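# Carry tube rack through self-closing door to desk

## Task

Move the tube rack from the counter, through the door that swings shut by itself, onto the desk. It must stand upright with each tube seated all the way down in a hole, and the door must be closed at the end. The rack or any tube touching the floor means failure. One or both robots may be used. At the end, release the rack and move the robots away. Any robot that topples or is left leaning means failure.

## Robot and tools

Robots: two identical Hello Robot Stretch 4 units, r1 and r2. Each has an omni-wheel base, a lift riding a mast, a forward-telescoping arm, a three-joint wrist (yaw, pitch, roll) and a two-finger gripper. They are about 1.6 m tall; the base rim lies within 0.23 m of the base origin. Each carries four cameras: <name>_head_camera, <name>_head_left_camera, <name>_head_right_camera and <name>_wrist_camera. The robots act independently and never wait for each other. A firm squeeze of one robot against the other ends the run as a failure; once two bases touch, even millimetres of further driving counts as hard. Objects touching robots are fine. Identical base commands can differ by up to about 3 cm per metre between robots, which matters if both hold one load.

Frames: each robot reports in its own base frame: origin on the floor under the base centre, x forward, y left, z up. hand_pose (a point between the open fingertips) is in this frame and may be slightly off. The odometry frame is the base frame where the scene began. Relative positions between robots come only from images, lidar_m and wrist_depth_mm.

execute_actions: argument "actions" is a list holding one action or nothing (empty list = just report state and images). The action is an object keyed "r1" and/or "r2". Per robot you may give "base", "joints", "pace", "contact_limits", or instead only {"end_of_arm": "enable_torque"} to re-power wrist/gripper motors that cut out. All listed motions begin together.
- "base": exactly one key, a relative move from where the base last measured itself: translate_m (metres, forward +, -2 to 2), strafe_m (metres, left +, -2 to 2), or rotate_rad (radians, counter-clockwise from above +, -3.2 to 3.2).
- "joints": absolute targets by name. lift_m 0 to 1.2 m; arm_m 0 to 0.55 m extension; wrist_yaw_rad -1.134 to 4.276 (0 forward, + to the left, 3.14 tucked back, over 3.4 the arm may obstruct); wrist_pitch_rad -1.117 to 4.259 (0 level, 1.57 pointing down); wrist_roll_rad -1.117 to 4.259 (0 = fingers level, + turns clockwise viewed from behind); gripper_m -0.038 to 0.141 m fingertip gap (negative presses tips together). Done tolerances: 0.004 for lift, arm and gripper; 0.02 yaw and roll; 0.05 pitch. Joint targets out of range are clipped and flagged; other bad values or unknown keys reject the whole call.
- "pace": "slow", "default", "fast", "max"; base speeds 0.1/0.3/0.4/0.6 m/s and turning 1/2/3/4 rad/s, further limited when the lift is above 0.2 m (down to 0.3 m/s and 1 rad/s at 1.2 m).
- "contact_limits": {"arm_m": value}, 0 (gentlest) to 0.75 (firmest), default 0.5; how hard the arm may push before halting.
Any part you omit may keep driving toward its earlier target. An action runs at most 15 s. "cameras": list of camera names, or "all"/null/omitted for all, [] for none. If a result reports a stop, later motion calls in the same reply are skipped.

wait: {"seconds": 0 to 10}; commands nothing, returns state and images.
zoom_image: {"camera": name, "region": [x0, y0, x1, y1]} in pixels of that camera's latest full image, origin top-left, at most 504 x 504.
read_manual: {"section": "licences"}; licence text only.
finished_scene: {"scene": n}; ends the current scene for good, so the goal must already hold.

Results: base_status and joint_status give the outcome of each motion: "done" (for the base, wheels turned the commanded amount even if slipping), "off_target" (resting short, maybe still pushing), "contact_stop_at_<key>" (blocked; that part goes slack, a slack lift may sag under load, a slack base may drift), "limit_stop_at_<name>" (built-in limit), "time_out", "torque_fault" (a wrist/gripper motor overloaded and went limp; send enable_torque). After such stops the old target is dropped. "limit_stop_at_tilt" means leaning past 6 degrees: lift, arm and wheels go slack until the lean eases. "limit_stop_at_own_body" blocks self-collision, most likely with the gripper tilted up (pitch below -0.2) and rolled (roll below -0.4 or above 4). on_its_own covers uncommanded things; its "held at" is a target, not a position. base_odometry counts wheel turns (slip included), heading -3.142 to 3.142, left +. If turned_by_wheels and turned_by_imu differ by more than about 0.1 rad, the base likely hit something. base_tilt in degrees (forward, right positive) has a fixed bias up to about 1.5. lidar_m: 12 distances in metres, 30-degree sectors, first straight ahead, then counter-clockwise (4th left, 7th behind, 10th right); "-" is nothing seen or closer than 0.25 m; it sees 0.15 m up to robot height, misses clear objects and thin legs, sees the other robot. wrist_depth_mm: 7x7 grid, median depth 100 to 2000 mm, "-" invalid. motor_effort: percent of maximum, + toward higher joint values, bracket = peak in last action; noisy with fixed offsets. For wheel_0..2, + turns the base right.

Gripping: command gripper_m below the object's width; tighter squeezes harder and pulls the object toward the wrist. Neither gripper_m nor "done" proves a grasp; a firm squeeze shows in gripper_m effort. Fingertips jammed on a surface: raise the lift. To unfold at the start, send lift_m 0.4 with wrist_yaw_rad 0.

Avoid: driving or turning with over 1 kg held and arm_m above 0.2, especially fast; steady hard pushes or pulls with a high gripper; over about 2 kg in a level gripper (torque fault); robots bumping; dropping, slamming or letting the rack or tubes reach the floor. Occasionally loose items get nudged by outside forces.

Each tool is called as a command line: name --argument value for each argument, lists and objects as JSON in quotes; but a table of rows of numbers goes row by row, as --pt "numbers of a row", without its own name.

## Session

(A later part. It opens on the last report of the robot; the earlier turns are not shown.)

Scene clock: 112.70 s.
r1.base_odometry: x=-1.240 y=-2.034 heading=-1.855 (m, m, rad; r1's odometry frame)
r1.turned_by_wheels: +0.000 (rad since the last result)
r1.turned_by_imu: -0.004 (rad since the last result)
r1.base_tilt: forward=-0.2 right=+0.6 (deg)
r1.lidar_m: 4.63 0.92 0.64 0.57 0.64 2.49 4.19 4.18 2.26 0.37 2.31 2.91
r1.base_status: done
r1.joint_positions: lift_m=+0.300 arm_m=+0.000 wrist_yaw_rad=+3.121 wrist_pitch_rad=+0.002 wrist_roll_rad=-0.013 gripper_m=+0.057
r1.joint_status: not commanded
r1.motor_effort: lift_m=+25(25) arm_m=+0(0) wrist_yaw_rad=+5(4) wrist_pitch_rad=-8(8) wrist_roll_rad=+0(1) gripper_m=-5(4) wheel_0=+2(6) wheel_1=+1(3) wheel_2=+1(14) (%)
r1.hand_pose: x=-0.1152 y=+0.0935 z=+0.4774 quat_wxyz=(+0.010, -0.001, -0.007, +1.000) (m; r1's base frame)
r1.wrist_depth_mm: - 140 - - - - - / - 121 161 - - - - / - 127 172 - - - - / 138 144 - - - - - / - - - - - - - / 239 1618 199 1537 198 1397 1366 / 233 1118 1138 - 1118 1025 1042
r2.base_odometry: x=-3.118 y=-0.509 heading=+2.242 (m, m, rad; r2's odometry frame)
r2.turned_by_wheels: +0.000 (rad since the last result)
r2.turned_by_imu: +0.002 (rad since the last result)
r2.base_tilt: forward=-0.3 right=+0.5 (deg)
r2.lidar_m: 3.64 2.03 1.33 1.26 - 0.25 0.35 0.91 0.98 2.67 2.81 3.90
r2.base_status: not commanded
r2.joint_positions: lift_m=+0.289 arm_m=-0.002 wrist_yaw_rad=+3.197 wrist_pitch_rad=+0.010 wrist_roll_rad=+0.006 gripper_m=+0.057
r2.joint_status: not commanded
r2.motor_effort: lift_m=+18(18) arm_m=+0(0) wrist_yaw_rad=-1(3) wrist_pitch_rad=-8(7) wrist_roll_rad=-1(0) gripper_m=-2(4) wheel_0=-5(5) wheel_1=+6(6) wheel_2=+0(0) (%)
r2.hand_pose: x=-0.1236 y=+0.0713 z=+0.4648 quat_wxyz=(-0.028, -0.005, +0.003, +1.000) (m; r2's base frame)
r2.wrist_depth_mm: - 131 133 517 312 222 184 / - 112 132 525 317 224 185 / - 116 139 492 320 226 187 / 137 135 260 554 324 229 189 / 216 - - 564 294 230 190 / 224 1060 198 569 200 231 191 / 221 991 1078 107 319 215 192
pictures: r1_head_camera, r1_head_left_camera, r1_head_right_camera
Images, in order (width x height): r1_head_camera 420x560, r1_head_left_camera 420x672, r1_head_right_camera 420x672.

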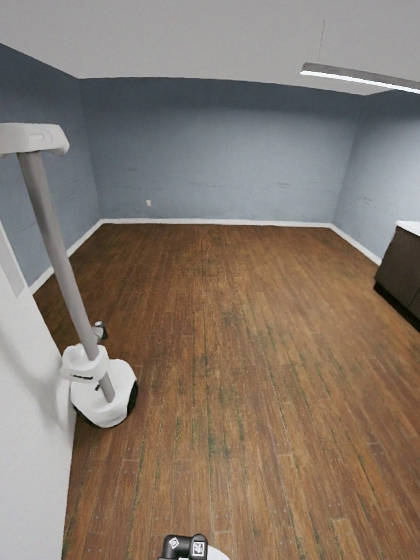

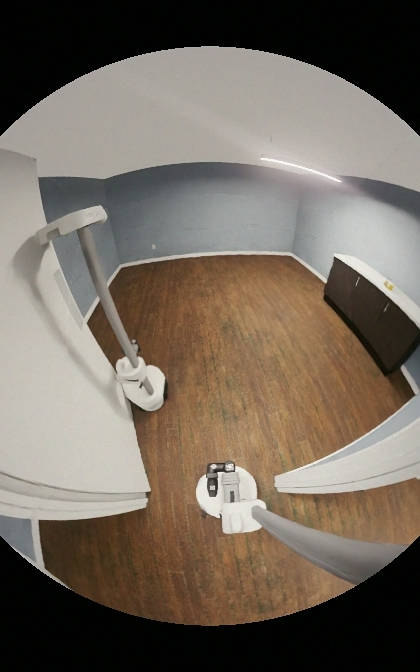

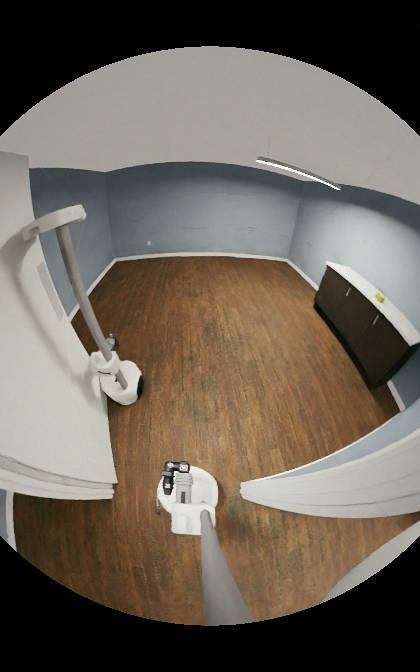

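execute_actions --actions '[{"r1":{"base":{"translate_m":0.4}}}]' --cameras '[]'

execute_actions --actions '[{"r1":{"base":{"strafe_m":-0.3}}}]' --cameras '[]'

execute_actions --actions '[{"r1":{"base":{"translate_m":1.2}}}]' --cameras '[]'

execute_actions --actions '[{"r1":{"base":{"rotate_rad":-1.57},"joints":{"lift_m":0.9,"wrist_yaw_rad":0}}}]' --cameras '["r1_head_camera","r1_head_left_camera","r1_wrist_camera"]'

Scene clock: 119.13 s.
r1.base_odometry: x=-1.352 y=-2.418 heading=-1.854 (m, m, rad; r1's odometry frame)
r1.turned_by_wheels: +0.000 (rad since the last result)
r1.turned_by_imu: -0.003 (rad since the last result)
r1.base_tilt: forward=-0.2 right=+0.7 (deg)
r1.lidar_m: 4.23 0.69 0.62 0.67 0.66 2.65 - 0.55 0.51 1.11 2.23 2.83
r1.base_status: done
r1.joint_positions: lift_m=+0.300 arm_m=+0.000 wrist_yaw_rad=+3.121 wrist_pitch_rad=+0.002 wrist_roll_rad=-0.013 gripper_m=+0.057
r1.joint_status: not commanded
r1.motor_effort: lift_m=+25(25) arm_m=+0(0) wrist_yaw_rad=+5(4) wrist_pitch_rad=-8(9) wrist_roll_rad=+2(1) gripper_m=-2(3) wheel_0=+0(6) wheel_1=+2(7) wheel_2=+0(11) (%)
r1.hand_pose: x=-0.1152 y=+0.0935 z=+0.4774 quat_wxyz=(+0.010, -0.001, -0.007, +1.000) (m; r1's base frame)
r1.wrist_depth_mm: - 141 - - - - - / - 121 160 - - - - / - 127 172 - - - - / 138 144 - - - - - / - - - - - - - / 240 1618 200 1576 198 1430 1430 / 233 1098 1118 - 1118 1025 1025
r2.base_odometry: x=-3.118 y=-0.509 heading=+2.242 (m, m, rad; r2's odometry frame)
r2.turned_by_wheels: +0.000 (rad since the last result)
r2.turned_by_imu: +0.002 (rad since the last result)
r2.base_tilt: forward=-0.3 right=+0.3 (deg)
r2.lidar_m: 3.63 2.06 1.31 1.26 - 0.25 0.35 0.69 0.63 2.65 2.83 3.92
r2.base_status: not commanded
r2.joint_positions: lift_m=+0.289 arm_m=-0.002 wrist_yaw_rad=+3.197 wrist_pitch_rad=+0.010 wrist_roll_rad=+0.006 gripper_m=+0.057
r2.joint_status: not commanded
r2.motor_effort: lift_m=+18(18) arm_m=+0(0) wrist_yaw_rad=+3(3) wrist_pitch_rad=-7(6) wrist_roll_rad=+0(0) gripper_m=-3(3) wheel_0=-5(5) wheel_1=+6(6) wheel_2=+0(0) (%)
r2.hand_pose: x=-0.1236 y=+0.0713 z=+0.4648 quat_wxyz=(-0.028, -0.005, +0.003, +1.000) (m; r2's base frame)
r2.wrist_depth_mm: - 131 133 521 312 223 184 / - 112 133 525 315 224 186 / - 116 139 492 319 226 187 / 137 135 260 554 325 229 189 / 215 - - 564 293 230 190 / 224 1576 198 564 200 232 191 / 221 1025 1078 107 317 216 192
pictures: none
No camera images: the call's "cameras" was empty. Leave "cameras" out to get every camera's image.

Scene clock: 121.47 s.
r1.base_odometry: x=-1.640 y=-2.334 heading=-1.854 (m, m, rad; r1's odometry frame)
r1.turned_by_wheels: +0.000 (rad since the last result)
r1.turned_by_imu: -0.001 (rad since the last result)
r1.base_tilt: forward=-0.2 right=+0.6 (deg)
r1.lidar_m: 4.26 3.48 0.88 0.95 0.94 2.93 0.38 0.32 0.45 1.03 1.90 2.47
r1.base_status: done
r1.joint_positions: lift_m=+0.300 arm_m=+0.000 wrist_yaw_rad=+3.121 wrist_pitch_rad=+0.002 wrist_roll_rad=-0.013 gripper_m=+0.057
r1.joint_status: not commanded
r1.motor_effort: lift_m=+25(25) arm_m=+0(0) wrist_yaw_rad=+3(4) wrist_pitch_rad=-9(9) wrist_roll_rad=+0(1) gripper_m=-3(3) wheel_0=+0(9) wheel_1=+1(9) wheel_2=-1(4) (%)
r1.hand_pose: x=-0.1152 y=+0.0935 z=+0.4775 quat_wxyz=(+0.010, -0.001, -0.007, +1.000) (m; r1's base frame)
r1.wrist_depth_mm: - 140 - - - - - / - 121 160 - - - - / - 127 172 - - - - / 138 144 - - - - - / 459 455 - - - - - / 238 455 199 1537 198 1397 1430 / 233 459 1118 - 1118 1042 1025
r2.base_odometry: x=-3.118 y=-0.509 heading=+2.242 (m, m, rad; r2's odometry frame)
r2.turned_by_wheels: +0.000 (rad since the last result)
r2.turned_by_imu: +0.001 (rad since the last result)
r2.base_tilt: forward=-0.2 right=+0.5 (deg)
r2.lidar_m: 3.64 2.05 1.36 1.24 - 0.25 0.35 5.24 0.86 2.67 2.82 3.90
r2.base_status: not commanded
r2.joint_positions: lift_m=+0.289 arm_m=-0.002 wrist_yaw_rad=+3.197 wrist_pitch_rad=+0.010 wrist_roll_rad=+0.006 gripper_m=+0.057
r2.joint_status: not commanded
r2.motor_effort: lift_m=+18(17) arm_m=+0(0) wrist_yaw_rad=-2(1) wrist_pitch_rad=-7(7) wrist_roll_rad=+0(1) gripper_m=-2(6) wheel_0=-5(5) wheel_1=+6(6) wheel_2=+1(0) (%)
r2.hand_pose: x=-0.1236 y=+0.0713 z=+0.4648 quat_wxyz=(-0.028, -0.005, +0.003, +1.000) (m; r2's base frame)
r2.wrist_depth_mm: - 131 133 521 312 223 184 / - 112 133 525 315 224 186 / - 116 139 492 320 227 187 / 137 135 260 554 325 228 189 / 215 - - 564 294 231 190 / 223 1618 197 569 199 232 191 / 222 1042 1098 107 317 216 192
pictures: none
No camera images: the call's "cameras" was empty. Leave "cameras" out to get every camera's image.

Scene clock: 126.93 s.
r1.base_odometry: x=-1.975 y=-3.486 heading=-1.854 (m, m, rad; r1's odometry frame)
r1.turned_by_wheels: +0.000 (rad since the last result)
r1.turned_by_imu: -0.005 (rad since the last result)
r1.base_tilt: forward=-0.1 right=+0.6 (deg)
r1.lidar_m: 3.06 3.10 2.51 2.30 0.98 1.51 1.52 1.56 1.91 1.76 1.79 3.17
r1.base_status: done
r1.joint_positions: lift_m=+0.300 arm_m=+0.000 wrist_yaw_rad=+3.121 wrist_pitch_rad=+0.002 wrist_roll_rad=-0.013 gripper_m=+0.057
r1.joint_status: not commanded
r1.motor_effort: lift_m=+25(25) arm_m=+0(0) wrist_yaw_rad=+3(3) wrist_pitch_rad=-8(7) wrist_roll_rad=+1(0) gripper_m=-3(6) wheel_0=+0(7) wheel_1=+2(5) wheel_2=+0(10) (%)
r1.hand_pose: x=-0.1152 y=+0.0935 z=+0.4775 quat_wxyz=(+0.010, -0.001, -0.007, +1.000) (m; r1's base frame)
r1.wrist_depth_mm: - 141 1618 - - 1618 1308 / - 121 160 - - 1756 1336 / - 127 172 - - 1708 1366 / 138 144 1618 - - 1808 1336 / 1576 1618 1576 - - 1863 1366 / 238 1576 200 1537 198 1430 1336 / 233 1098 1138 - 1098 1042 1042
r2.base_odometry: x=-3.118 y=-0.509 heading=+2.242 (m, m, rad; r2's odometry frame)
r2.turned_by_wheels: +0.000 (rad since the last result)
r2.turned_by_imu: +0.002 (rad since the last result)
r2.base_tilt: forward=-0.3 right=+0.4 (deg)
r2.lidar_m: 3.63 2.07 1.35 1.23 - 0.25 0.33 5.22 1.36 2.69 0.96 1.09
r2.base_status: not commanded
r2.joint_positions: lift_m=+0.289 arm_m=-0.002 wrist_yaw_rad=+3.197 wrist_pitch_rad=+0.010 wrist_roll_rad=+0.006 gripper_m=+0.057
r2.joint_status: not commanded
r2.motor_effort: lift_m=+18(18) arm_m=+0(0) wrist_yaw_rad=-4(3) wrist_pitch_rad=-6(7) wrist_roll_rad=-1(1) gripper_m=-5(5) wheel_0=-5(5) wheel_1=+6(7) wheel_2=+0(0) (%)
r2.hand_pose: x=-0.1236 y=+0.0713 z=+0.4648 quat_wxyz=(-0.028, -0.005, +0.003, +1.000) (m; r2's base frame)
r2.wrist_depth_mm: - 131 133 517 312 222 184 / - 112 133 530 315 225 186 / - 116 139 492 320 226 187 / 137 135 262 554 324 229 189 / 215 - - 564 293 230 190 / 224 1576 198 574 200 232 191 / 222 1042 1078 108 317 215 193
pictures: none
No camera images: the call's "cameras" was empty. Leave "cameras" out to get every camera's image.

Scene clock: 130.20 s.
r1.base_odometry: x=-1.975 y=-3.486 heading=+2.859 (m, m, rad; r1's odometry frame)
r1.turned_by_wheels: -1.570 (rad since the last result)
r1.turned_by_imu: -1.556 (rad since the last result)
r1.base_tilt: forward=-0.2 right=+0.6 (deg)
r1.lidar_m: 1.76 1.79 3.18 3.08 3.15 2.52 2.32 0.97 1.50 1.53 1.56 1.91
r1.base_status: done
r1.joint_positions: lift_m=+0.900 arm_m=+0.000 wrist_yaw_rad=+0.001 wrist_pitch_rad=+0.002 wrist_roll_rad=-0.013 gripper_m=+0.057
r1.joint_status: all done
r1.motor_effort: lift_m=+25(26) arm_m=+0(0) wrist_yaw_rad=+3(3) wrist_pitch_rad=-7(8) wrist_roll_rad=+0(0) gripper_m=-2(1) wheel_0=+0(7) wheel_1=+3(9) wheel_2=+1(11) (%)
r1.hand_pose: x=+0.4599 y=-0.0873 z=+1.0774 quat_wxyz=(+1.000, -0.007, +0.001, +0.000) (m; r1's base frame)
r1.wrist_depth_mm: - - - - - - 1863 / - - - - - - 1863 / - - - - - - 1921 / - - - - - - 1921 / - 1576 1537 1576 1618 1618 - / - 1537 199 1537 198 1618 - / - 1537 1576 - 1618 1618 1983
r2.base_odometry: x=-3.118 y=-0.509 heading=+2.242 (m, m, rad; r2's odometry frame)
r2.turned_by_wheels: +0.000 (rad since the last result)
r2.turned_by_imu: +0.001 (rad since the last result)
r2.base_tilt: forward=-0.3 right=+0.3 (deg)
r2.lidar_m: 3.65 2.04 1.32 1.24 - 0.25 0.33 5.21 1.35 2.69 0.96 1.10
r2.base_status: not commanded
r2.joint_positions: lift_m=+0.289 arm_m=-0.002 wrist_yaw_rad=+3.197 wrist_pitch_rad=+0.010 wrist_roll_rad=+0.006 gripper_m=+0.057
r2.joint_status: not commanded
r2.motor_effort: lift_m=+18(18) arm_m=+0(1) wrist_yaw_rad=+0(2) wrist_pitch_rad=-7(7) wrist_roll_rad=-1(0) gripper_m=-6(1) wheel_0=-5(5) wheel_1=+6(7) wheel_2=+0(0) (%)
r2.hand_pose: x=-0.1236 y=+0.0713 z=+0.4648 quat_wxyz=(-0.028, -0.005, +0.003, +1.000) (m; r2's base frame)
r2.wrist_depth_mm: - 131 133 521 312 222 184 / - 112 132 530 317 225 186 / - 116 139 492 320 227 187 / 137 135 260 554 324 229 188 / 216 - - 564 294 230 190 / 224 1576 198 569 199 232 191 / 222 1025 1098 107 317 215 191
pictures: r1_head_camera, r1_head_left_camera, r1_wrist_camera
Images, in order (width x height): r1_head_camera 420x560, r1_head_left_camera 420x672, r1_wrist_camera 616x392.

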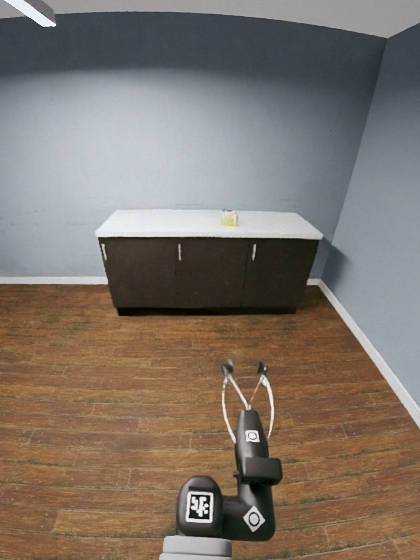

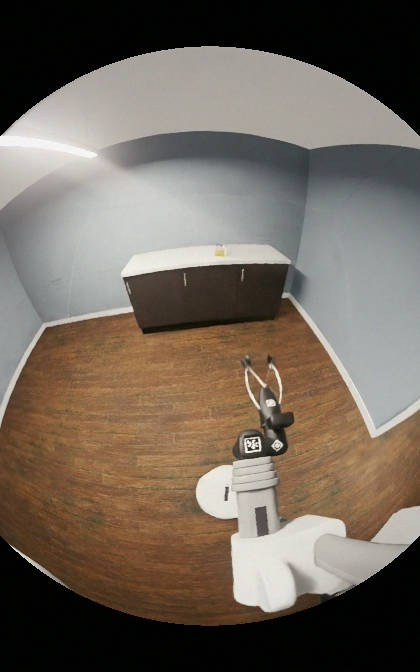

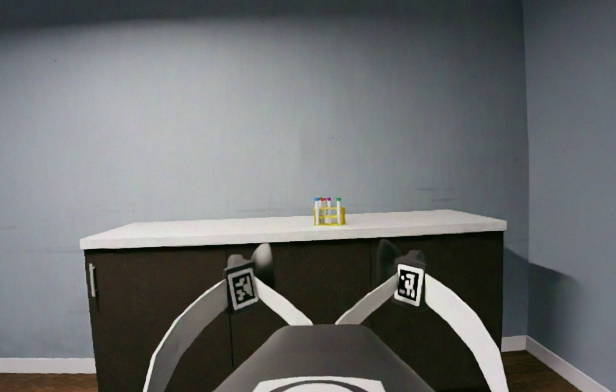

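execute_actions --actions '[{"r1":{"base":{"translate_m":1.1},"joints":{"lift_m":0.95,"gripper_m":0.14}}}]' --cameras '["r1_head_camera","r1_wrist_camera"]'

zoom_image --camera "r1_wrist_camera" --region '[230,120,430,260]'

Scene clock: 136.70 s.
r1.base_odometry: x=-3.032 y=-3.180 heading=+2.860 (m, m, rad; r1's odometry frame)
r1.turned_by_wheels: +0.000 (rad since the last result)
r1.turned_by_imu: -0.006 (rad since the last result)
r1.base_tilt: forward=-0.2 right=+0.6 (deg)
r1.lidar_m: 0.67 0.68 0.90 3.17 3.23 3.69 2.03 1.97 1.53 1.43 1.07 0.74
r1.base_status: done
r1.joint_positions: lift_m=+0.950 arm_m=+0.000 wrist_yaw_rad=+0.000 wrist_pitch_rad=+0.002 wrist_roll_rad=-0.013 gripper_m=+0.140
r1.joint_status: all done
r1.motor_effort: lift_m=+25(27) arm_m=+0(0) wrist_yaw_rad=+2(3) wrist_pitch_rad=-10(7) wrist_roll_rad=+0(1) gripper_m=+0(4) wheel_0=+0(6) wheel_1=+2(7) wheel_2=-1(10) (%)
r1.hand_pose: x=+0.4599 y=-0.0873 z=+1.1274 quat_wxyz=(+1.000, -0.007, +0.001, +0.000) (m; r1's base frame)
r1.wrist_depth_mm: 1060 1060 1078 1078 1118 1098 1118 / 1060 1060 1060 1098 1098 1118 1138 / 1078 1078 1078 1078 1098 1138 1138 / 1060 1098 1098 1118 1118 1138 1160 / 1098 1078 1118 1098 1118 1078 1138 / 820 741 691 615 640 634 707 / 574 559 597 - 564 539 517
r2.base_odometry: x=-3.118 y=-0.509 heading=+2.242 (m, m, rad; r2's odometry frame)
r2.turned_by_wheels: +0.000 (rad since the last result)
r2.turned_by_imu: +0.002 (rad since the last result)
r2.base_tilt: forward=-0.2 right=+0.3 (deg)
r2.lidar_m: 3.64 2.06 1.35 1.25 - 0.25 0.35 5.19 1.33 2.00 1.95 3.93
r2.base_status: not commanded
r2.joint_positions: lift_m=+0.289 arm_m=-0.002 wrist_yaw_rad=+3.197 wrist_pitch_rad=+0.010 wrist_roll_rad=+0.006 gripper_m=+0.057
r2.joint_status: not commanded
r2.motor_effort: lift_m=+18(18) arm_m=+0(0) wrist_yaw_rad=-2(2) wrist_pitch_rad=-8(7) wrist_roll_rad=-1(0) gripper_m=-5(5) wheel_0=-5(5) wheel_1=+6(6) wheel_2=+0(0) (%)
r2.hand_pose: x=-0.1236 y=+0.0713 z=+0.4648 quat_wxyz=(-0.028, -0.005, +0.003, +1.000) (m; r2's base frame)
r2.wrist_depth_mm: - 131 133 521 312 223 184 / - 112 133 530 315 224 185 / - 116 139 496 320 227 187 / 137 135 260 554 324 229 188 / 216 - - 569 294 230 190 / 224 1537 198 574 199 232 191 / 222 1042 1098 107 317 216 191
pictures: r1_head_camera, r1_wrist_camera
Images, in order (width x height): r1_head_camera 420x560, r1_wrist_camera 616x392.

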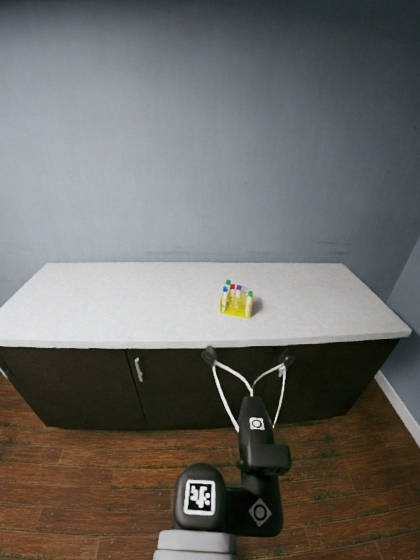

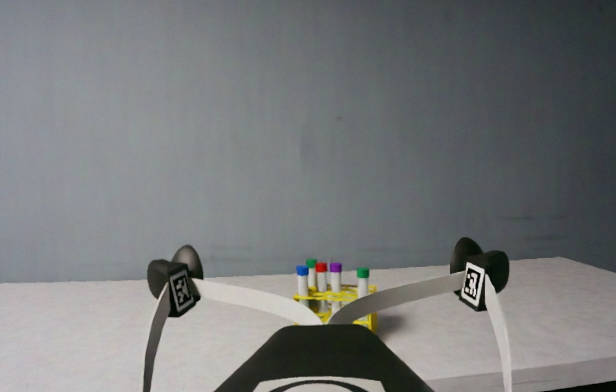

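Region (230, 120, 430, 260) of r1_wrist_camera's 616x392 image, scaled by 2.520; it fills the top 353 rows of this view, and the rest is white.

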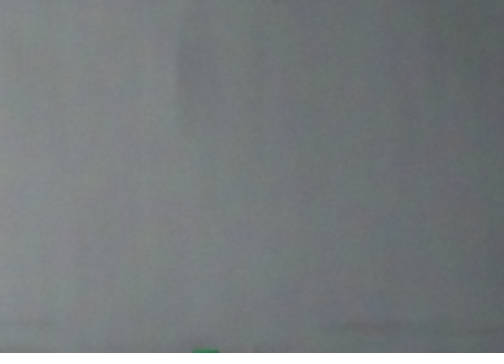

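execute_actions --actions '[{"r1":{"joints":{"lift_m":0.95,"wrist_pitch_rad":0.5}}}]' --cameras '["r1_head_camera","r1_wrist_camera"]'

zoom_image --camera "r1_head_camera" --region '[200,260,280,340]'

zoom_image --camera "r1_wrist_camera" --region '[200,30,460,220]'

Scene clock: 139.27 s.
r1.base_odometry: x=-3.032 y=-3.180 heading=+2.860 (m, m, rad; r1's odometry frame)
r1.turned_by_wheels: +0.000 (rad since the last result)
r1.turned_by_imu: -0.001 (rad since the last result)
r1.base_tilt: forward=-0.2 right=+0.6 (deg)
r1.lidar_m: 0.67 0.70 0.89 3.17 3.24 3.67 2.05 1.97 1.52 1.43 1.07 0.73
r1.base_status: not commanded
r1.joint_positions: lift_m=+0.950 arm_m=+0.000 wrist_yaw_rad=+0.000 wrist_pitch_rad=+0.502 wrist_roll_rad=-0.013 gripper_m=+0.140
r1.joint_status: all done
r1.motor_effort: lift_m=+25(22) arm_m=+0(0) wrist_yaw_rad=+2(4) wrist_pitch_rad=-6(7) wrist_roll_rad=+0(1) gripper_m=-1(1) wheel_0=+0(1) wheel_1=+2(2) wheel_2=+0(0) (%)
r1.hand_pose: x=+0.4243 y=-0.0873 z=+0.9891 quat_wxyz=(+0.969, -0.007, +0.248, +0.002) (m; r1's base frame)
r1.wrist_depth_mm: 960 976 991 991 1025 1025 1042 / 991 976 904 627 759 778 788 / 661 640 609 591 574 554 549 / 508 512 517 549 564 574 591 / 564 574 585 603 621 615 654 / 634 627 647 640 661 707 741 / 699 699 715 - 768 798 831
r2.base_odometry: x=-3.118 y=-0.509 heading=+2.242 (m, m, rad; r2's odometry frame)
r2.turned_by_wheels: +0.000 (rad since the last result)
r2.turned_by_imu: +0.001 (rad since the last result)
r2.base_tilt: forward=-0.3 right=+0.4 (deg)
r2.lidar_m: 3.64 2.07 1.33 1.26 - 0.25 0.35 5.22 1.34 2.04 1.93 3.92
r2.base_status: not commanded
r2.joint_positions: lift_m=+0.289 arm_m=-0.002 wrist_yaw_rad=+3.197 wrist_pitch_rad=+0.010 wrist_roll_rad=+0.006 gripper_m=+0.057
r2.joint_status: not commanded
r2.motor_effort: lift_m=+18(18) arm_m=+0(0) wrist_yaw_rad=-2(1) wrist_pitch_rad=-7(7) wrist_roll_rad=+0(1) gripper_m=+0(1) wheel_0=-5(5) wheel_1=+7(6) wheel_2=+0(0) (%)
r2.hand_pose: x=-0.1236 y=+0.0713 z=+0.4648 quat_wxyz=(-0.028, -0.005, +0.003, +1.000) (m; r2's base frame)
r2.wrist_depth_mm: - 131 133 517 312 223 184 / - 112 133 530 315 224 186 / - 116 139 492 319 226 187 / 137 135 260 554 324 229 189 / 216 - - 564 294 231 190 / 224 1576 198 574 199 231 191 / 222 1042 1098 107 319 215 192
pictures: r1_head_camera, r1_wrist_camera
Images, in order (width x height): r1_head_camera 420x560, r1_wrist_camera 616x392.

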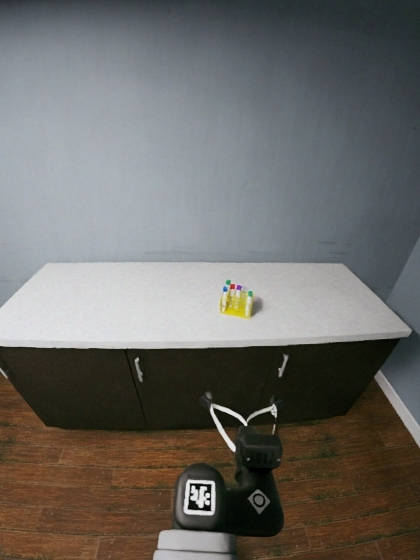

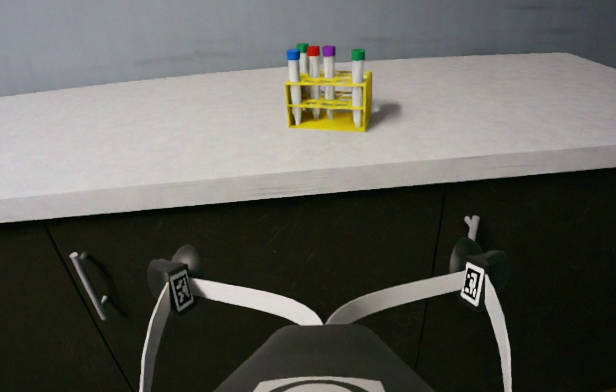

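Region (200, 260, 280, 340) of r1_head_camera's 420x560 image, scaled by 6.300, with more detail than that image has.

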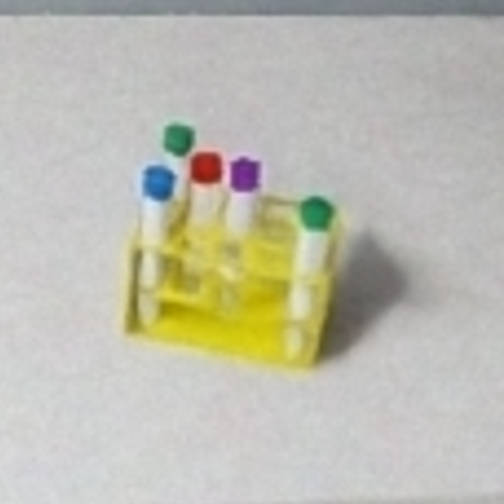

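Region (200, 30, 460, 220) of r1_wrist_camera's 616x392 image, scaled by 1.938; it fills the top 368 rows of this view, and the rest is white.

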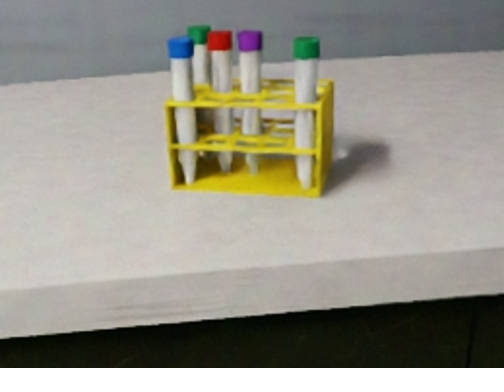

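execute_actions --actions '[{"r1":{"base":{"rotate_rad":-0.27},"joints":{"wrist_pitch_rad":0.0}}}]' --cameras '[]'

execute_actions --actions '[{"r1":{"base":{"strafe_m":0.215},"joints":{"lift_m":0.78}}}]' --cameras '["r1_head_camera","r1_wrist_camera"]'

Scene clock: 146.37 s.
r1.base_odometry: x=-3.032 y=-3.180 heading=+2.590 (m, m, rad; r1's odometry frame)
r1.turned_by_wheels: -0.269 (rad since the last result)
r1.turned_by_imu: -0.269 (rad since the last result)
r1.base_tilt: forward=-0.2 right=+0.6 (deg)
r1.lidar_m: 0.68 0.68 0.75 2.31 3.18 3.49 3.46 1.99 1.79 1.45 1.43 0.85
r1.base_status: done
r1.joint_positions: lift_m=+0.950 arm_m=+0.000 wrist_yaw_rad=+0.000 wrist_pitch_rad=+0.003 wrist_roll_rad=-0.013 gripper_m=+0.140
r1.joint_status: all done
r1.motor_effort: lift_m=+25(25) arm_m=+0(0) wrist_yaw_rad=+2(2) wrist_pitch_rad=-11(16) wrist_roll_rad=-1(2) gripper_m=+1(0) wheel_0=+3(7) wheel_1=+3(5) wheel_2=+1(11) (%)
r1.hand_pose: x=+0.4599 y=-0.0874 z=+1.1270 quat_wxyz=(+1.000, -0.007, +0.001, +0.000) (m; r1's base frame)
r1.wrist_depth_mm: 960 1008 1098 1182 1281 1366 1281 / 976 1042 1098 1182 1281 1366 1308 / 991 1025 1118 1205 1281 1397 1336 / 991 1042 1118 1182 1308 1430 1308 / 976 1042 1118 1182 1255 1397 1336 / 809 741 627 676 647 654 750 / 569 554 591 - 609 676 750
r2.base_odometry: x=-3.118 y=-0.509 heading=+2.242 (m, m, rad; r2's odometry frame)
r2.turned_by_wheels: +0.000 (rad since the last result)
r2.turned_by_imu: +0.002 (rad since the last result)
r2.base_tilt: forward=-0.3 right=+0.4 (deg)
r2.lidar_m: 3.64 2.06 1.35 1.26 - 0.25 0.33 5.23 1.34 2.07 1.93 3.90
r2.base_status: not commanded
r2.joint_positions: lift_m=+0.289 arm_m=-0.002 wrist_yaw_rad=+3.197 wrist_pitch_rad=+0.010 wrist_roll_rad=+0.006 gripper_m=+0.057
r2.joint_status: not commanded
r2.motor_effort: lift_m=+18(17) arm_m=+0(0) wrist_yaw_rad=-1(2) wrist_pitch_rad=-7(8) wrist_roll_rad=-1(0) gripper_m=-2(4) wheel_0=-5(5) wheel_1=+6(6) wheel_2=+0(0) (%)
r2.hand_pose: x=-0.1236 y=+0.0713 z=+0.4648 quat_wxyz=(-0.028, -0.005, +0.003, +1.000) (m; r2's base frame)
r2.wrist_depth_mm: - 131 133 521 312 222 184 / - 112 132 530 317 224 186 / - 116 139 492 320 227 187 / 137 135 262 554 324 229 189 / 216 - - 569 294 230 190 / 224 1576 198 569 199 232 191 / 222 1042 1118 107 317 216 191
pictures: none
No camera images: the call's "cameras" was empty. Leave "cameras" out to get every camera's image.

Scene clock: 148.37 s.
r1.base_odometry: x=-3.144 y=-3.363 heading=+2.590 (m, m, rad; r1's odometry frame)
r1.turned_by_wheels: +0.000 (rad since the last result)
r1.turned_by_imu: -0.001 (rad since the last result)
r1.base_tilt: forward=-0.2 right=+0.6 (deg)
r1.lidar_m: 0.61 0.59 0.66 2.20 2.98 3.28 3.51 2.10 1.99 1.64 1.64 0.76
r1.base_status: done
r1.joint_positions: lift_m=+0.780 arm_m=+0.000 wrist_yaw_rad=+0.000 wrist_pitch_rad=+0.003 wrist_roll_rad=-0.013 gripper_m=+0.140
r1.joint_status: all done
r1.motor_effort: lift_m=+16(23) arm_m=+0(0) wrist_yaw_rad=+4(4) wrist_pitch_rad=-11(10) wrist_roll_rad=+1(0) gripper_m=-2(1) wheel_0=+1(8) wheel_1=+0(9) wheel_2=-1(3) (%)
r1.hand_pose: x=+0.4599 y=-0.0874 z=+0.9578 quat_wxyz=(+1.000, -0.007, +0.001, +0.000) (m; r1's base frame)
r1.wrist_depth_mm: 904 960 1025 1098 1182 1308 1397 / 917 960 1042 1118 1205 1281 1430 / 931 976 1042 1118 1229 1308 1397 / 931 976 1025 668 1182 1281 1397 / 569 559 535 512 512 544 609 / 377 392 433 445 508 554 627 / 392 413 445 - 539 580 627
r2.base_odometry: x=-3.118 y=-0.509 heading=+2.242 (m, m, rad; r2's odometry frame)
r2.turned_by_wheels: +0.000 (rad since the last result)
r2.turned_by_imu: +0.001 (rad since the last result)
r2.base_tilt: forward=-0.3 right=+0.2 (deg)
r2.lidar_m: 3.62 2.05 1.35 1.27 - 0.25 0.36 5.23 1.35 2.53 2.08 3.92
r2.base_status: not commanded
r2.joint_positions: lift_m=+0.289 arm_m=-0.002 wrist_yaw_rad=+3.197 wrist_pitch_rad=+0.010 wrist_roll_rad=+0.006 gripper_m=+0.057
r2.joint_status: not commanded
r2.motor_effort: lift_m=+18(17) arm_m=+0(0) wrist_yaw_rad=+0(0) wrist_pitch_rad=-7(7) wrist_roll_rad=-1(0) gripper_m=-3(4) wheel_0=-5(5) wheel_1=+7(6) wheel_2=+0(0) (%)
r2.hand_pose: x=-0.1236 y=+0.0713 z=+0.4648 quat_wxyz=(-0.028, -0.005, +0.003, +1.000) (m; r2's base frame)
r2.wrist_depth_mm: - 131 133 521 312 222 184 / - 112 133 525 317 224 186 / - 116 139 496 319 227 187 / 137 135 260 549 325 229 189 / 215 - - 564 294 230 190 / 224 1576 198 569 199 232 191 / 222 1042 1098 107 319 216 193
pictures: r1_head_camera, r1_wrist_camera
Images, in order (width x height): r1_head_camera 420x560, r1_wrist_camera 616x392.

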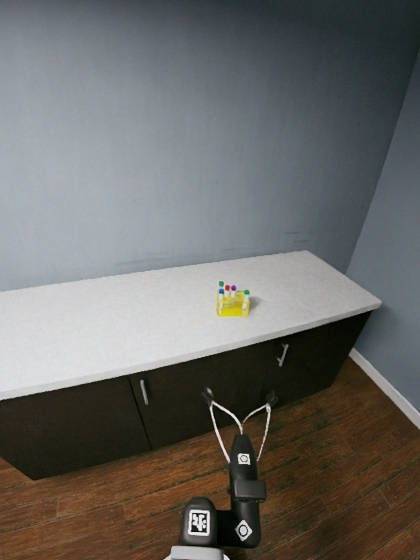

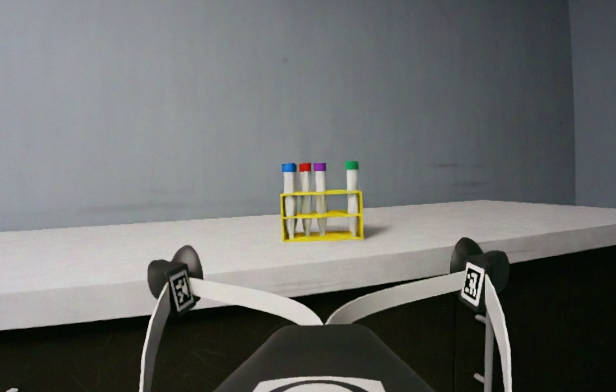

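execute_actions --actions '[{"r1":{"joints":{"lift_m":0.79,"arm_m":0.2}}}]' --cameras '["r1_head_camera","r1_wrist_camera"]'

Scene clock: 153.77 s.
r1.base_odometry: x=-3.144 y=-3.363 heading=+2.590 (m, m, rad; r1's odometry frame)
r1.turned_by_wheels: +0.000 (rad since the last result)
r1.turned_by_imu: -0.002 (rad since the last result)
r1.base_tilt: forward=-0.1 right=+0.6 (deg)
r1.lidar_m: 0.61 0.58 0.66 2.19 2.97 3.28 3.53 2.11 2.02 1.65 1.63 0.77
r1.base_status: not commanded
r1.joint_positions: lift_m=+0.790 arm_m=+0.199 wrist_yaw_rad=+0.000 wrist_pitch_rad=+0.002 wrist_roll_rad=-0.013 gripper_m=+0.140
r1.joint_status: all done
r1.motor_effort: lift_m=+25(27) arm_m=+8(8) wrist_yaw_rad=+3(4) wrist_pitch_rad=-8(10) wrist_roll_rad=-1(1) gripper_m=+1(0) wheel_0=+1(1) wheel_1=+0(0) wheel_2=+0(1) (%)
r1.hand_pose: x=+0.6580 y=-0.0874 z=+0.9672 quat_wxyz=(+1.000, -0.007, +0.001, +0.000) (m; r1's base frame)
r1.wrist_depth_mm: 750 809 854 917 991 1078 1182 / 759 809 866 904 976 1098 1182 / 768 809 866 931 1008 1098 1182 / 750 820 854 436 991 1060 1205 / 609 597 574 436 477 436 484 / 330 303 277 294 287 306 343 / 232 233 243 - 296 338 375
r2.base_odometry: x=-3.118 y=-0.509 heading=+2.242 (m, m, rad; r2's odometry frame)
r2.turned_by_wheels: +0.000 (rad since the last result)
r2.turned_by_imu: +0.002 (rad since the last result)
r2.base_tilt: forward=-0.1 right=+0.2 (deg)
r2.lidar_m: 3.64 2.04 1.35 1.24 - 0.25 0.35 5.22 1.33 2.70 2.08 3.92
r2.base_status: not commanded
r2.joint_positions: lift_m=+0.289 arm_m=-0.002 wrist_yaw_rad=+3.197 wrist_pitch_rad=+0.010 wrist_roll_rad=+0.006 gripper_m=+0.057
r2.joint_status: not commanded
r2.motor_effort: lift_m=+18(18) arm_m=+0(0) wrist_yaw_rad=-2(1) wrist_pitch_rad=-7(7) wrist_roll_rad=+0(1) gripper_m=-8(3) wheel_0=-5(5) wheel_1=+6(6) wheel_2=+0(0) (%)
r2.hand_pose: x=-0.1236 y=+0.0713 z=+0.4648 quat_wxyz=(-0.028, -0.005, +0.003, +1.000) (m; r2's base frame)
r2.wrist_depth_mm: - 131 133 525 312 222 185 / - 112 132 530 317 225 186 / - 116 139 492 320 226 187 / 137 135 259 549 324 229 189 / 215 - - 564 294 230 190 / 224 1576 198 569 199 231 191 / 222 1042 1098 107 317 215 192
pictures: r1_head_camera, r1_wrist_camera
Images, in order (width x height): r1_head_camera 420x560, r1_wrist_camera 616x392.

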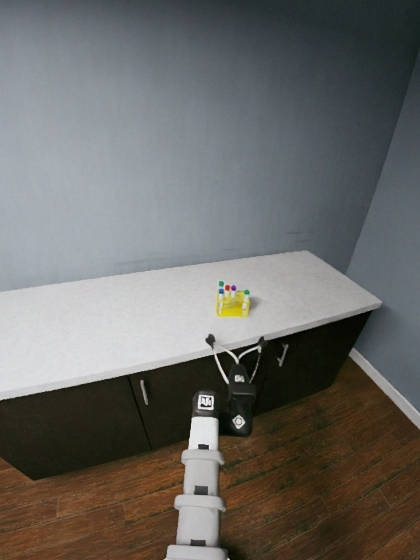

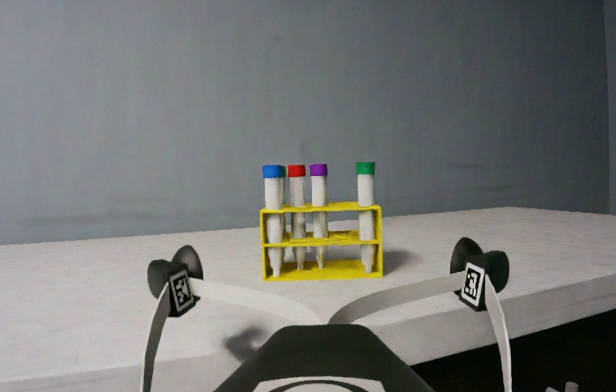

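execute_actions --actions '[{"r1":{"joints":{"lift_m":0.768,"gripper_m":0.141}}}]' --cameras '[]'

execute_actions --actions '[{"r1":{"joints":{"arm_m":0.37},"pace":"slow","contact_limits":{"arm_m":0.15}}}]' --cameras '["r1_head_camera","r1_wrist_camera"]'

Scene clock: 157.27 s.
r1.base_odometry: x=-3.144 y=-3.363 heading=+2.590 (m, m, rad; r1's odometry frame)
r1.turned_by_wheels: +0.000 (rad since the last result)
r1.turned_by_imu: -0.001 (rad since the last result)
r1.base_tilt: forward=-0.2 right=+0.6 (deg)
r1.lidar_m: 0.60 0.59 0.65 2.17 2.96 3.30 3.51 2.10 2.00 1.65 1.63 0.74
r1.base_status: not commanded
r1.joint_positions: lift_m=+0.768 arm_m=+0.199 wrist_yaw_rad=+0.000 wrist_pitch_rad=+0.002 wrist_roll_rad=-0.013 gripper_m=+0.141
r1.joint_status: all done
r1.motor_effort: lift_m=+16(23) arm_m=+8(8) wrist_yaw_rad=+3(4) wrist_pitch_rad=-8(8) wrist_roll_rad=+1(0) gripper_m=-1(0) wheel_0=+1(1) wheel_1=+0(1) wheel_2=-1(1) (%)
r1.hand_pose: x=+0.6580 y=-0.0874 z=+0.9459 quat_wxyz=(+1.000, -0.007, +0.001, +0.000) (m; r1's base frame)
r1.wrist_depth_mm: 741 798 854 904 976 1060 1182 / 741 809 854 931 1008 1078 1182 / 759 809 866 931 991 1098 1182 / 759 809 878 449 976 1060 1160 / 492 484 466 433 421 351 389 / 267 245 243 253 282 303 364 / 212 224 241 - 319 343 370
r2.base_odometry: x=-3.118 y=-0.509 heading=+2.242 (m, m, rad; r2's odometry frame)
r2.turned_by_wheels: +0.000 (rad since the last result)
r2.turned_by_imu: +0.001 (rad since the last result)
r2.base_tilt: forward=-0.3 right=+0.3 (deg)
r2.lidar_m: 3.63 2.07 1.35 1.25 - 0.25 0.35 5.21 1.34 2.61 2.06 3.90
r2.base_status: not commanded
r2.joint_positions: lift_m=+0.289 arm_m=-0.002 wrist_yaw_rad=+3.197 wrist_pitch_rad=+0.010 wrist_roll_rad=+0.006 gripper_m=+0.057
r2.joint_status: not commanded
r2.motor_effort: lift_m=+18(17) arm_m=+0(0) wrist_yaw_rad=-1(2) wrist_pitch_rad=-7(8) wrist_roll_rad=-1(1) gripper_m=-7(2) wheel_0=-5(5) wheel_1=+6(6) wheel_2=+0(0) (%)
r2.hand_pose: x=-0.1236 y=+0.0713 z=+0.4648 quat_wxyz=(-0.028, -0.005, +0.003, +1.000) (m; r2's base frame)
r2.wrist_depth_mm: - 131 133 521 314 222 185 / - 112 133 525 315 225 186 / - 116 139 492 320 227 187 / 137 135 260 554 324 229 188 / 215 - - 564 294 230 190 / 224 1537 198 574 200 232 191 / 222 1042 1098 107 317 215 192
pictures: none
No camera images: the call's "cameras" was empty. Leave "cameras" out to get every camera's image.

Scene clock: 160.23 s.
r1.base_odometry: x=-3.144 y=-3.363 heading=+2.590 (m, m, rad; r1's odometry frame)
r1.turned_by_wheels: +0.000 (rad since the last result)
r1.turned_by_imu: -0.001 (rad since the last result)
r1.base_tilt: forward=-0.2 right=+0.6 (deg)
r1.lidar_m: 0.60 0.59 0.66 2.18 2.98 3.27 3.51 2.10 2.01 1.64 1.63 0.76
r1.base_status: not commanded
r1.joint_positions: lift_m=+0.768 arm_m=+0.369 wrist_yaw_rad=+0.000 wrist_pitch_rad=+0.002 wrist_roll_rad=-0.013 gripper_m=+0.141
r1.joint_status: all done
r1.motor_effort: lift_m=+16(16) arm_m=+8(8) wrist_yaw_rad=+3(2) wrist_pitch_rad=-8(7) wrist_roll_rad=+1(1) gripper_m=+0(0) wheel_0=+1(1) wheel_1=+0(0) wheel_2=+0(1) (%)
r1.contact_limits: arm_m 0.15
r1.hand_pose: x=+0.8280 y=-0.0874 z=+0.9459 quat_wxyz=(+1.000, -0.007, +0.001, +0.000) (m; r1's base frame)
r1.wrist_depth_mm: 615 661 699 750 820 878 960 / 621 654 699 759 809 891 991 / 627 654 691 741 809 904 976 / 627 668 691 266 242 891 946 / 492 484 241 273 245 347 389 / 265 243 224 221 214 209 234 / 187 181 193 - 185 177 -
r2.base_odometry: x=-3.118 y=-0.509 heading=+2.242 (m, m, rad; r2's odometry frame)
r2.turned_by_wheels: +0.000 (rad since the last result)
r2.turned_by_imu: +0.001 (rad since the last result)
r2.base_tilt: forward=-0.2 right=+0.3 (deg)
r2.lidar_m: 3.65 2.05 1.34 1.27 - 0.25 0.35 5.22 1.33 2.68 2.08 3.91
r2.base_status: not commanded
r2.joint_positions: lift_m=+0.289 arm_m=-0.002 wrist_yaw_rad=+3.197 wrist_pitch_rad=+0.010 wrist_roll_rad=+0.006 gripper_m=+0.057
r2.joint_status: not commanded
r2.motor_effort: lift_m=+18(18) arm_m=+0(0) wrist_yaw_rad=-1(1) wrist_pitch_rad=-7(8) wrist_roll_rad=-1(0) gripper_m=-1(5) wheel_0=-5(5) wheel_1=+6(6) wheel_2=+0(0) (%)
r2.hand_pose: x=-0.1236 y=+0.0713 z=+0.4648 quat_wxyz=(-0.028, -0.005, +0.003, +1.000) (m; r2's base frame)
r2.wrist_depth_mm: - 131 133 521 312 223 184 / - 112 133 530 315 224 186 / - 116 139 492 322 227 187 / 137 135 260 549 325 229 189 / 214 - - 564 294 230 190 / 224 1576 198 569 199 232 191 / 222 1025 1098 107 319 215 192
pictures: r1_head_camera, r1_wrist_camera
Images, in order (width x height): r1_head_camera 420x560, r1_wrist_camera 616x392.

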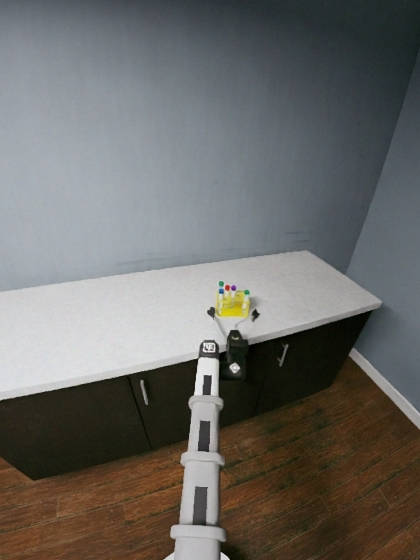

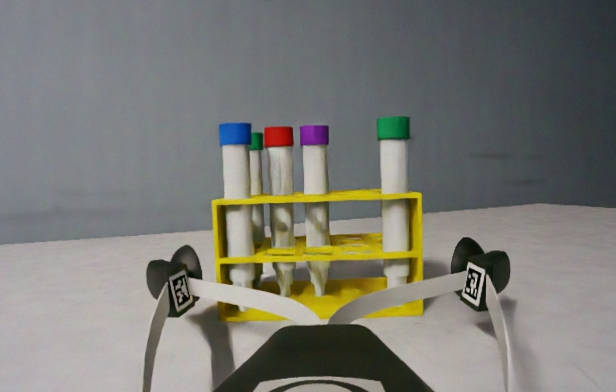

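execute_actions --actions '[{"r1":{"base":{"strafe_m":0.008},"pace":"slow"}}]' --cameras '[]'

execute_actions --actions '[{"r1":{"joints":{"arm_m":0.44},"pace":"slow","contact_limits":{"arm_m":0.15}}}]' --cameras '["r1_head_camera","r1_wrist_camera"]'

zoom_image --camera "r1_head_camera" --region '[190,260,280,350]'

Scene clock: 163.37 s.
r1.base_odometry: x=-3.148 y=-3.370 heading=+2.590 (m, m, rad; r1's odometry frame)
r1.turned_by_wheels: +0.000 (rad since the last result)
r1.turned_by_imu: -0.001 (rad since the last result)
r1.base_tilt: forward=-0.2 right=+0.6 (deg)
r1.lidar_m: 0.59 0.58 0.67 2.18 2.96 3.28 3.52 2.12 2.02 1.66 1.65 0.74
r1.base_status: done
r1.joint_positions: lift_m=+0.768 arm_m=+0.369 wrist_yaw_rad=+0.000 wrist_pitch_rad=+0.002 wrist_roll_rad=-0.013 gripper_m=+0.141
r1.joint_status: not commanded
r1.motor_effort: lift_m=+16(16) arm_m=+8(8) wrist_yaw_rad=+2(3) wrist_pitch_rad=-8(7) wrist_roll_rad=-2(0) gripper_m=-1(0) wheel_0=-3(5) wheel_1=+2(4) wheel_2=+0(4) (%)
r1.hand_pose: x=+0.8280 y=-0.0874 z=+0.9459 quat_wxyz=(+1.000, -0.007, +0.001, +0.000) (m; r1's base frame)
r1.wrist_depth_mm: 609 654 699 750 809 878 946 / 615 647 707 750 809 891 960 / 621 654 691 294 788 891 976 / 627 661 699 265 241 878 946 / 492 480 241 270 244 347 387 / 266 243 223 221 215 208 234 / 187 181 194 - 185 177 -
r2.base_odometry: x=-3.118 y=-0.509 heading=+2.242 (m, m, rad; r2's odometry frame)
r2.turned_by_wheels: +0.000 (rad since the last result)
r2.turned_by_imu: +0.001 (rad since the last result)
r2.base_tilt: forward=-0.2 right=+0.2 (deg)
r2.lidar_m: 3.64 2.04 1.35 1.25 - 0.25 0.36 5.20 1.34 2.66 2.08 3.92
r2.base_status: not commanded
r2.joint_positions: lift_m=+0.289 arm_m=-0.002 wrist_yaw_rad=+3.197 wrist_pitch_rad=+0.010 wrist_roll_rad=+0.006 gripper_m=+0.057
r2.joint_status: not commanded
r2.motor_effort: lift_m=+18(18) arm_m=+0(0) wrist_yaw_rad=-2(1) wrist_pitch_rad=-7(8) wrist_roll_rad=+0(1) gripper_m=-5(2) wheel_0=-5(5) wheel_1=+7(7) wheel_2=+0(0) (%)
r2.hand_pose: x=-0.1236 y=+0.0713 z=+0.4648 quat_wxyz=(-0.028, -0.005, +0.003, +1.000) (m; r2's base frame)
r2.wrist_depth_mm: - 131 133 521 312 222 184 / - 112 133 530 315 225 186 / - 116 139 492 320 227 187 / 137 135 260 549 324 229 189 / 215 - - 564 293 231 190 / 224 1576 198 574 199 232 191 / 221 1025 1098 107 317 216 192
pictures: none
No camera images: the call's "cameras" was empty. Leave "cameras" out to get every camera's image.

Scene clock: 164.50 s.
r1.base_odometry: x=-3.148 y=-3.370 heading=+2.588 (m, m, rad; r1's odometry frame)
r1.turned_by_wheels: -0.002 (rad since the last result)
r1.turned_by_imu: -0.003 (rad since the last result)
r1.base_tilt: forward=-0.2 right=+0.6 (deg)
r1.lidar_m: 0.61 0.59 0.67 2.17 2.96 3.28 3.52 2.10 2.03 1.65 1.64 0.75
r1.base_status: not commanded
r1.joint_positions: lift_m=+0.768 arm_m=+0.389 wrist_yaw_rad=-0.013 wrist_pitch_rad=+0.006 wrist_roll_rad=-0.014 gripper_m=+0.141
r1.joint_status: arm_m contact_stop (moved +0.020 of +0.071)
r1.on_its_own: arm_m is slack since a contact_stop (your +0.440 is given up); wrist_yaw_rad is at rest, and its effort (+39) is outside its rest range (-13 to +13)
r1.motor_effort: lift_m=+16(16) arm_m=+0(14) wrist_yaw_rad=+39(47) wrist_pitch_rad=-18(20) wrist_roll_rad=+2(3) gripper_m=+1(0) wheel_0=-5(5) wheel_1=-1(2) wheel_2=-18(18) (%)
r1.contact_limits: arm_m 0.15
r1.hand_pose: x=+0.8470 y=-0.0911 z=+0.9450 quat_wxyz=(+1.000, -0.007, +0.003, -0.006) (m; r1's base frame)
r1.wrist_depth_mm: 597 627 683 741 798 891 976 / 597 640 683 741 809 891 991 / 603 640 273 249 788 904 976 / 609 647 274 250 225 854 960 / 469 462 223 249 227 343 379 / 259 238 219 218 211 206 229 / 183 179 191 - 183 175 -
r2.base_odometry: x=-3.118 y=-0.509 heading=+2.242 (m, m, rad; r2's odometry frame)
r2.turned_by_wheels: +0.000 (rad since the last result)
r2.turned_by_imu: +0.000 (rad since the last result)
r2.base_tilt: forward=-0.2 right=+0.3 (deg)
r2.lidar_m: 3.64 2.06 1.33 1.28 - 0.25 0.36 5.20 1.33 2.66 2.08 3.89
r2.base_status: not commanded
r2.joint_positions: lift_m=+0.289 arm_m=-0.002 wrist_yaw_rad=+3.197 wrist_pitch_rad=+0.010 wrist_roll_rad=+0.006 gripper_m=+0.057
r2.joint_status: not commanded
r2.motor_effort: lift_m=+18(18) arm_m=+1(0) wrist_yaw_rad=-3(1) wrist_pitch_rad=-7(7) wrist_roll_rad=-1(0) gripper_m=-8(2) wheel_0=-5(5) wheel_1=+6(6) wheel_2=+0(0) (%)
r2.hand_pose: x=-0.1236 y=+0.0713 z=+0.4648 quat_wxyz=(-0.028, -0.005, +0.003, +1.000) (m; r2's base frame)
r2.wrist_depth_mm: - 131 133 521 312 224 184 / - 112 133 530 317 224 186 / - 116 139 496 320 226 187 / 137 135 260 554 325 229 189 / 215 - - 564 293 230 190 / 224 1576 198 574 199 232 191 / 222 1042 1098 107 319 216 192
pictures: r1_head_camera, r1_wrist_camera
Images, in order (width x height): r1_head_camera 420x560, r1_wrist_camera 616x392.

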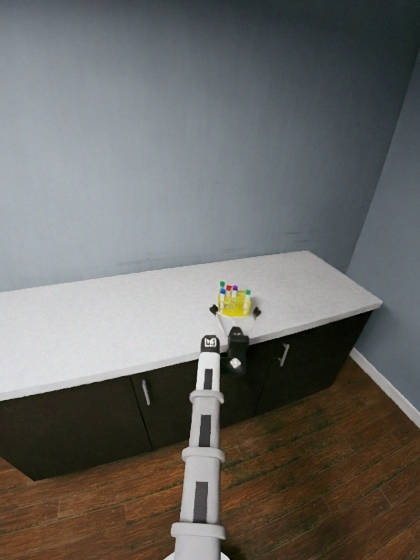

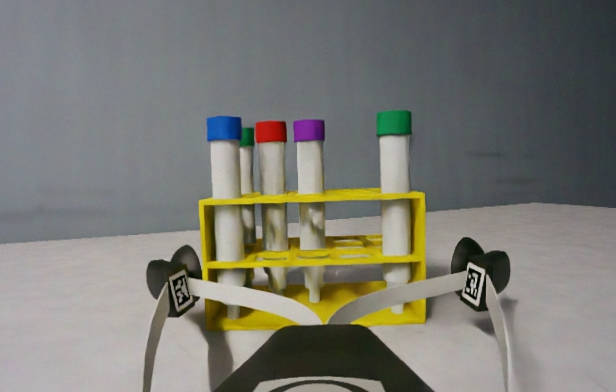

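Region (190, 260, 280, 350) of r1_head_camera's 420x560 image, scaled by 5.600, with more detail than that image has.

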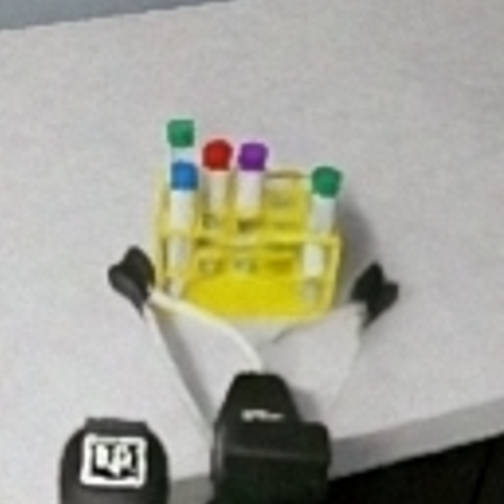

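execute_actions --actions '[{"r1":{"joints":{"arm_m":0.35,"wrist_yaw_rad":0},"pace":"slow"}}]' --cameras '[]'

execute_actions --actions '[{"r1":{"base":{"strafe_m":0.01},"joints":{"lift_m":0.812,"wrist_pitch_rad":0.2},"pace":"slow"}}]' --cameras '["r1_head_camera","r1_wrist_camera"]'

Scene clock: 169.10 s.
r1.base_odometry: x=-3.148 y=-3.370 heading=+2.590 (m, m, rad; r1's odometry frame)
r1.turned_by_wheels: +0.001 (rad since the last result)
r1.turned_by_imu: +0.000 (rad since the last result)
r1.base_tilt: forward=-0.1 right=+0.6 (deg)
r1.lidar_m: 0.59 0.59 0.67 2.16 2.96 3.27 3.52 2.10 2.01 1.65 1.64 0.76
r1.base_status: not commanded
r1.joint_positions: lift_m=+0.768 arm_m=+0.351 wrist_yaw_rad=+0.000 wrist_pitch_rad=+0.003 wrist_roll_rad=-0.014 gripper_m=+0.141
r1.joint_status: all done
r1.motor_effort: lift_m=+16(16) arm_m=-8(10) wrist_yaw_rad=+5(41) wrist_pitch_rad=-9(16) wrist_roll_rad=+1(3) gripper_m=+1(1) wheel_0=-3(6) wheel_1=-1(1) wheel_2=-4(18) (%)
r1.hand_pose: x=+0.8107 y=-0.0875 z=+0.9458 quat_wxyz=(+1.000, -0.007, +0.001, +0.000) (m; r1's base frame)
r1.wrist_depth_mm: 621 661 715 768 831 917 976 / 634 668 715 768 831 904 991 / 634 668 715 309 820 917 1008 / 640 676 707 282 732 904 976 / 488 477 276 287 260 347 389 / 265 243 224 221 214 208 233 / 186 181 193 - 185 177 -
r2.base_odometry: x=-3.118 y=-0.509 heading=+2.242 (m, m, rad; r2's odometry frame)
r2.turned_by_wheels: +0.000 (rad since the last result)
r2.turned_by_imu: +0.002 (rad since the last result)
r2.base_tilt: forward=-0.2 right=+0.4 (deg)
r2.lidar_m: 3.63 2.06 1.34 1.24 - 0.25 0.35 5.25 1.34 2.65 2.07 3.93
r2.base_status: not commanded
r2.joint_positions: lift_m=+0.289 arm_m=-0.002 wrist_yaw_rad=+3.197 wrist_pitch_rad=+0.010 wrist_roll_rad=+0.006 gripper_m=+0.057
r2.joint_status: not commanded
r2.motor_effort: lift_m=+18(17) arm_m=+0(0) wrist_yaw_rad=-2(1) wrist_pitch_rad=-8(7) wrist_roll_rad=-1(0) gripper_m=-3(5) wheel_0=-5(5) wheel_1=+6(6) wheel_2=+0(0) (%)
r2.hand_pose: x=-0.1236 y=+0.0713 z=+0.4648 quat_wxyz=(-0.028, -0.005, +0.003, +1.000) (m; r2's base frame)
r2.wrist_depth_mm: - 131 133 521 312 222 185 / - 112 133 530 315 224 186 / - 116 139 496 320 227 187 / 137 135 260 554 324 229 189 / 216 - - 559 293 230 190 / 224 1576 198 569 199 232 191 / 222 1025 1098 107 319 215 192
pictures: none
No camera images: the call's "cameras" was empty. Leave "cameras" out to get every camera's image.

Scene clock: 170.33 s.
r1.base_odometry: x=-3.154 y=-3.378 heading=+2.589 (m, m, rad; r1's odometry frame)
r1.turned_by_wheels: +0.000 (rad since the last result)
r1.turned_by_imu: -0.001 (rad since the last result)
r1.base_tilt: forward=-0.2 right=+0.7 (deg)
r1.lidar_m: 0.60 0.56 0.66 2.16 2.96 3.27 3.52 2.10 2.01 1.67 1.66 0.76
r1.base_status: done
r1.joint_positions: lift_m=+0.812 arm_m=+0.351 wrist_yaw_rad=-0.001 wrist_pitch_rad=+0.202 wrist_roll_rad=-0.013 gripper_m=+0.141
r1.joint_status: all done
r1.motor_effort: lift_m=+26(25) arm_m=-8(8) wrist_yaw_rad=+4(7) wrist_pitch_rad=-5(82) wrist_roll_rad=+1(1) gripper_m=-1(3) wheel_0=-3(6) wheel_1=+0(5) wheel_2=+0(4) (%)
r1.hand_pose: x=+0.8048 y=-0.0876 z=+0.9320 quat_wxyz=(+0.995, -0.007, +0.101, +0.000) (m; r1's base frame)
r1.wrist_depth_mm: 591 621 668 715 768 842 917 / 603 640 683 723 788 866 946 / 621 661 699 270 315 866 931 / 544 521 449 282 254 439 427 / 324 320 291 289 268 264 281 / 231 217 205 203 198 195 207 / 182 178 186 - 178 173 -
r2.base_odometry: x=-3.118 y=-0.509 heading=+2.242 (m, m, rad; r2's odometry frame)
r2.turned_by_wheels: +0.000 (rad since the last result)
r2.turned_by_imu: +0.000 (rad since the last result)
r2.base_tilt: forward=-0.1 right=+0.4 (deg)
r2.lidar_m: 3.64 2.06 1.36 1.25 - 0.25 0.34 5.23 1.33 2.67 2.09 3.89
r2.base_status: not commanded
r2.joint_positions: lift_m=+0.289 arm_m=-0.002 wrist_yaw_rad=+3.197 wrist_pitch_rad=+0.010 wrist_roll_rad=+0.006 gripper_m=+0.057
r2.joint_status: not commanded
r2.motor_effort: lift_m=+18(17) arm_m=+0(0) wrist_yaw_rad=-1(0) wrist_pitch_rad=-7(7) wrist_roll_rad=+0(1) gripper_m=-5(3) wheel_0=-5(5) wheel_1=+6(6) wheel_2=+0(0) (%)
r2.hand_pose: x=-0.1236 y=+0.0713 z=+0.4648 quat_wxyz=(-0.028, -0.005, +0.003, +1.000) (m; r2's base frame)
r2.wrist_depth_mm: - 131 133 521 312 223 184 / - 112 133 530 315 225 186 / - 116 139 492 320 227 187 / 137 135 260 554 325 229 189 / 216 - - 564 294 230 190 / 224 1576 198 574 199 232 191 / 221 1042 1078 107 317 216 192
pictures: r1_head_camera, r1_wrist_camera
Images, in order (width x height): r1_head_camera 420x560, r1_wrist_camera 616x392.

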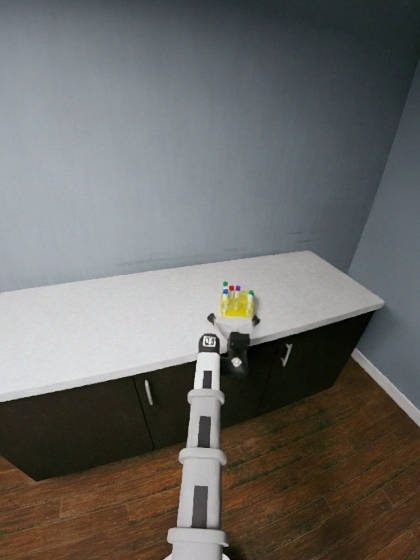

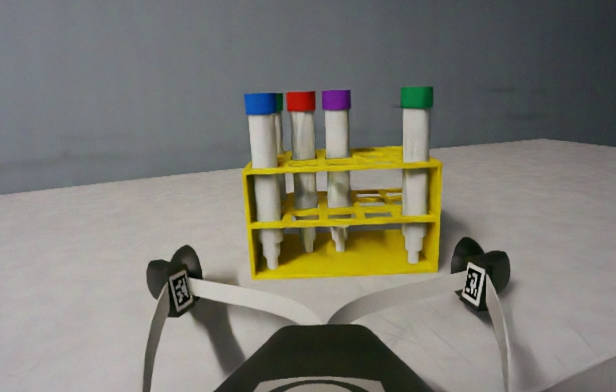

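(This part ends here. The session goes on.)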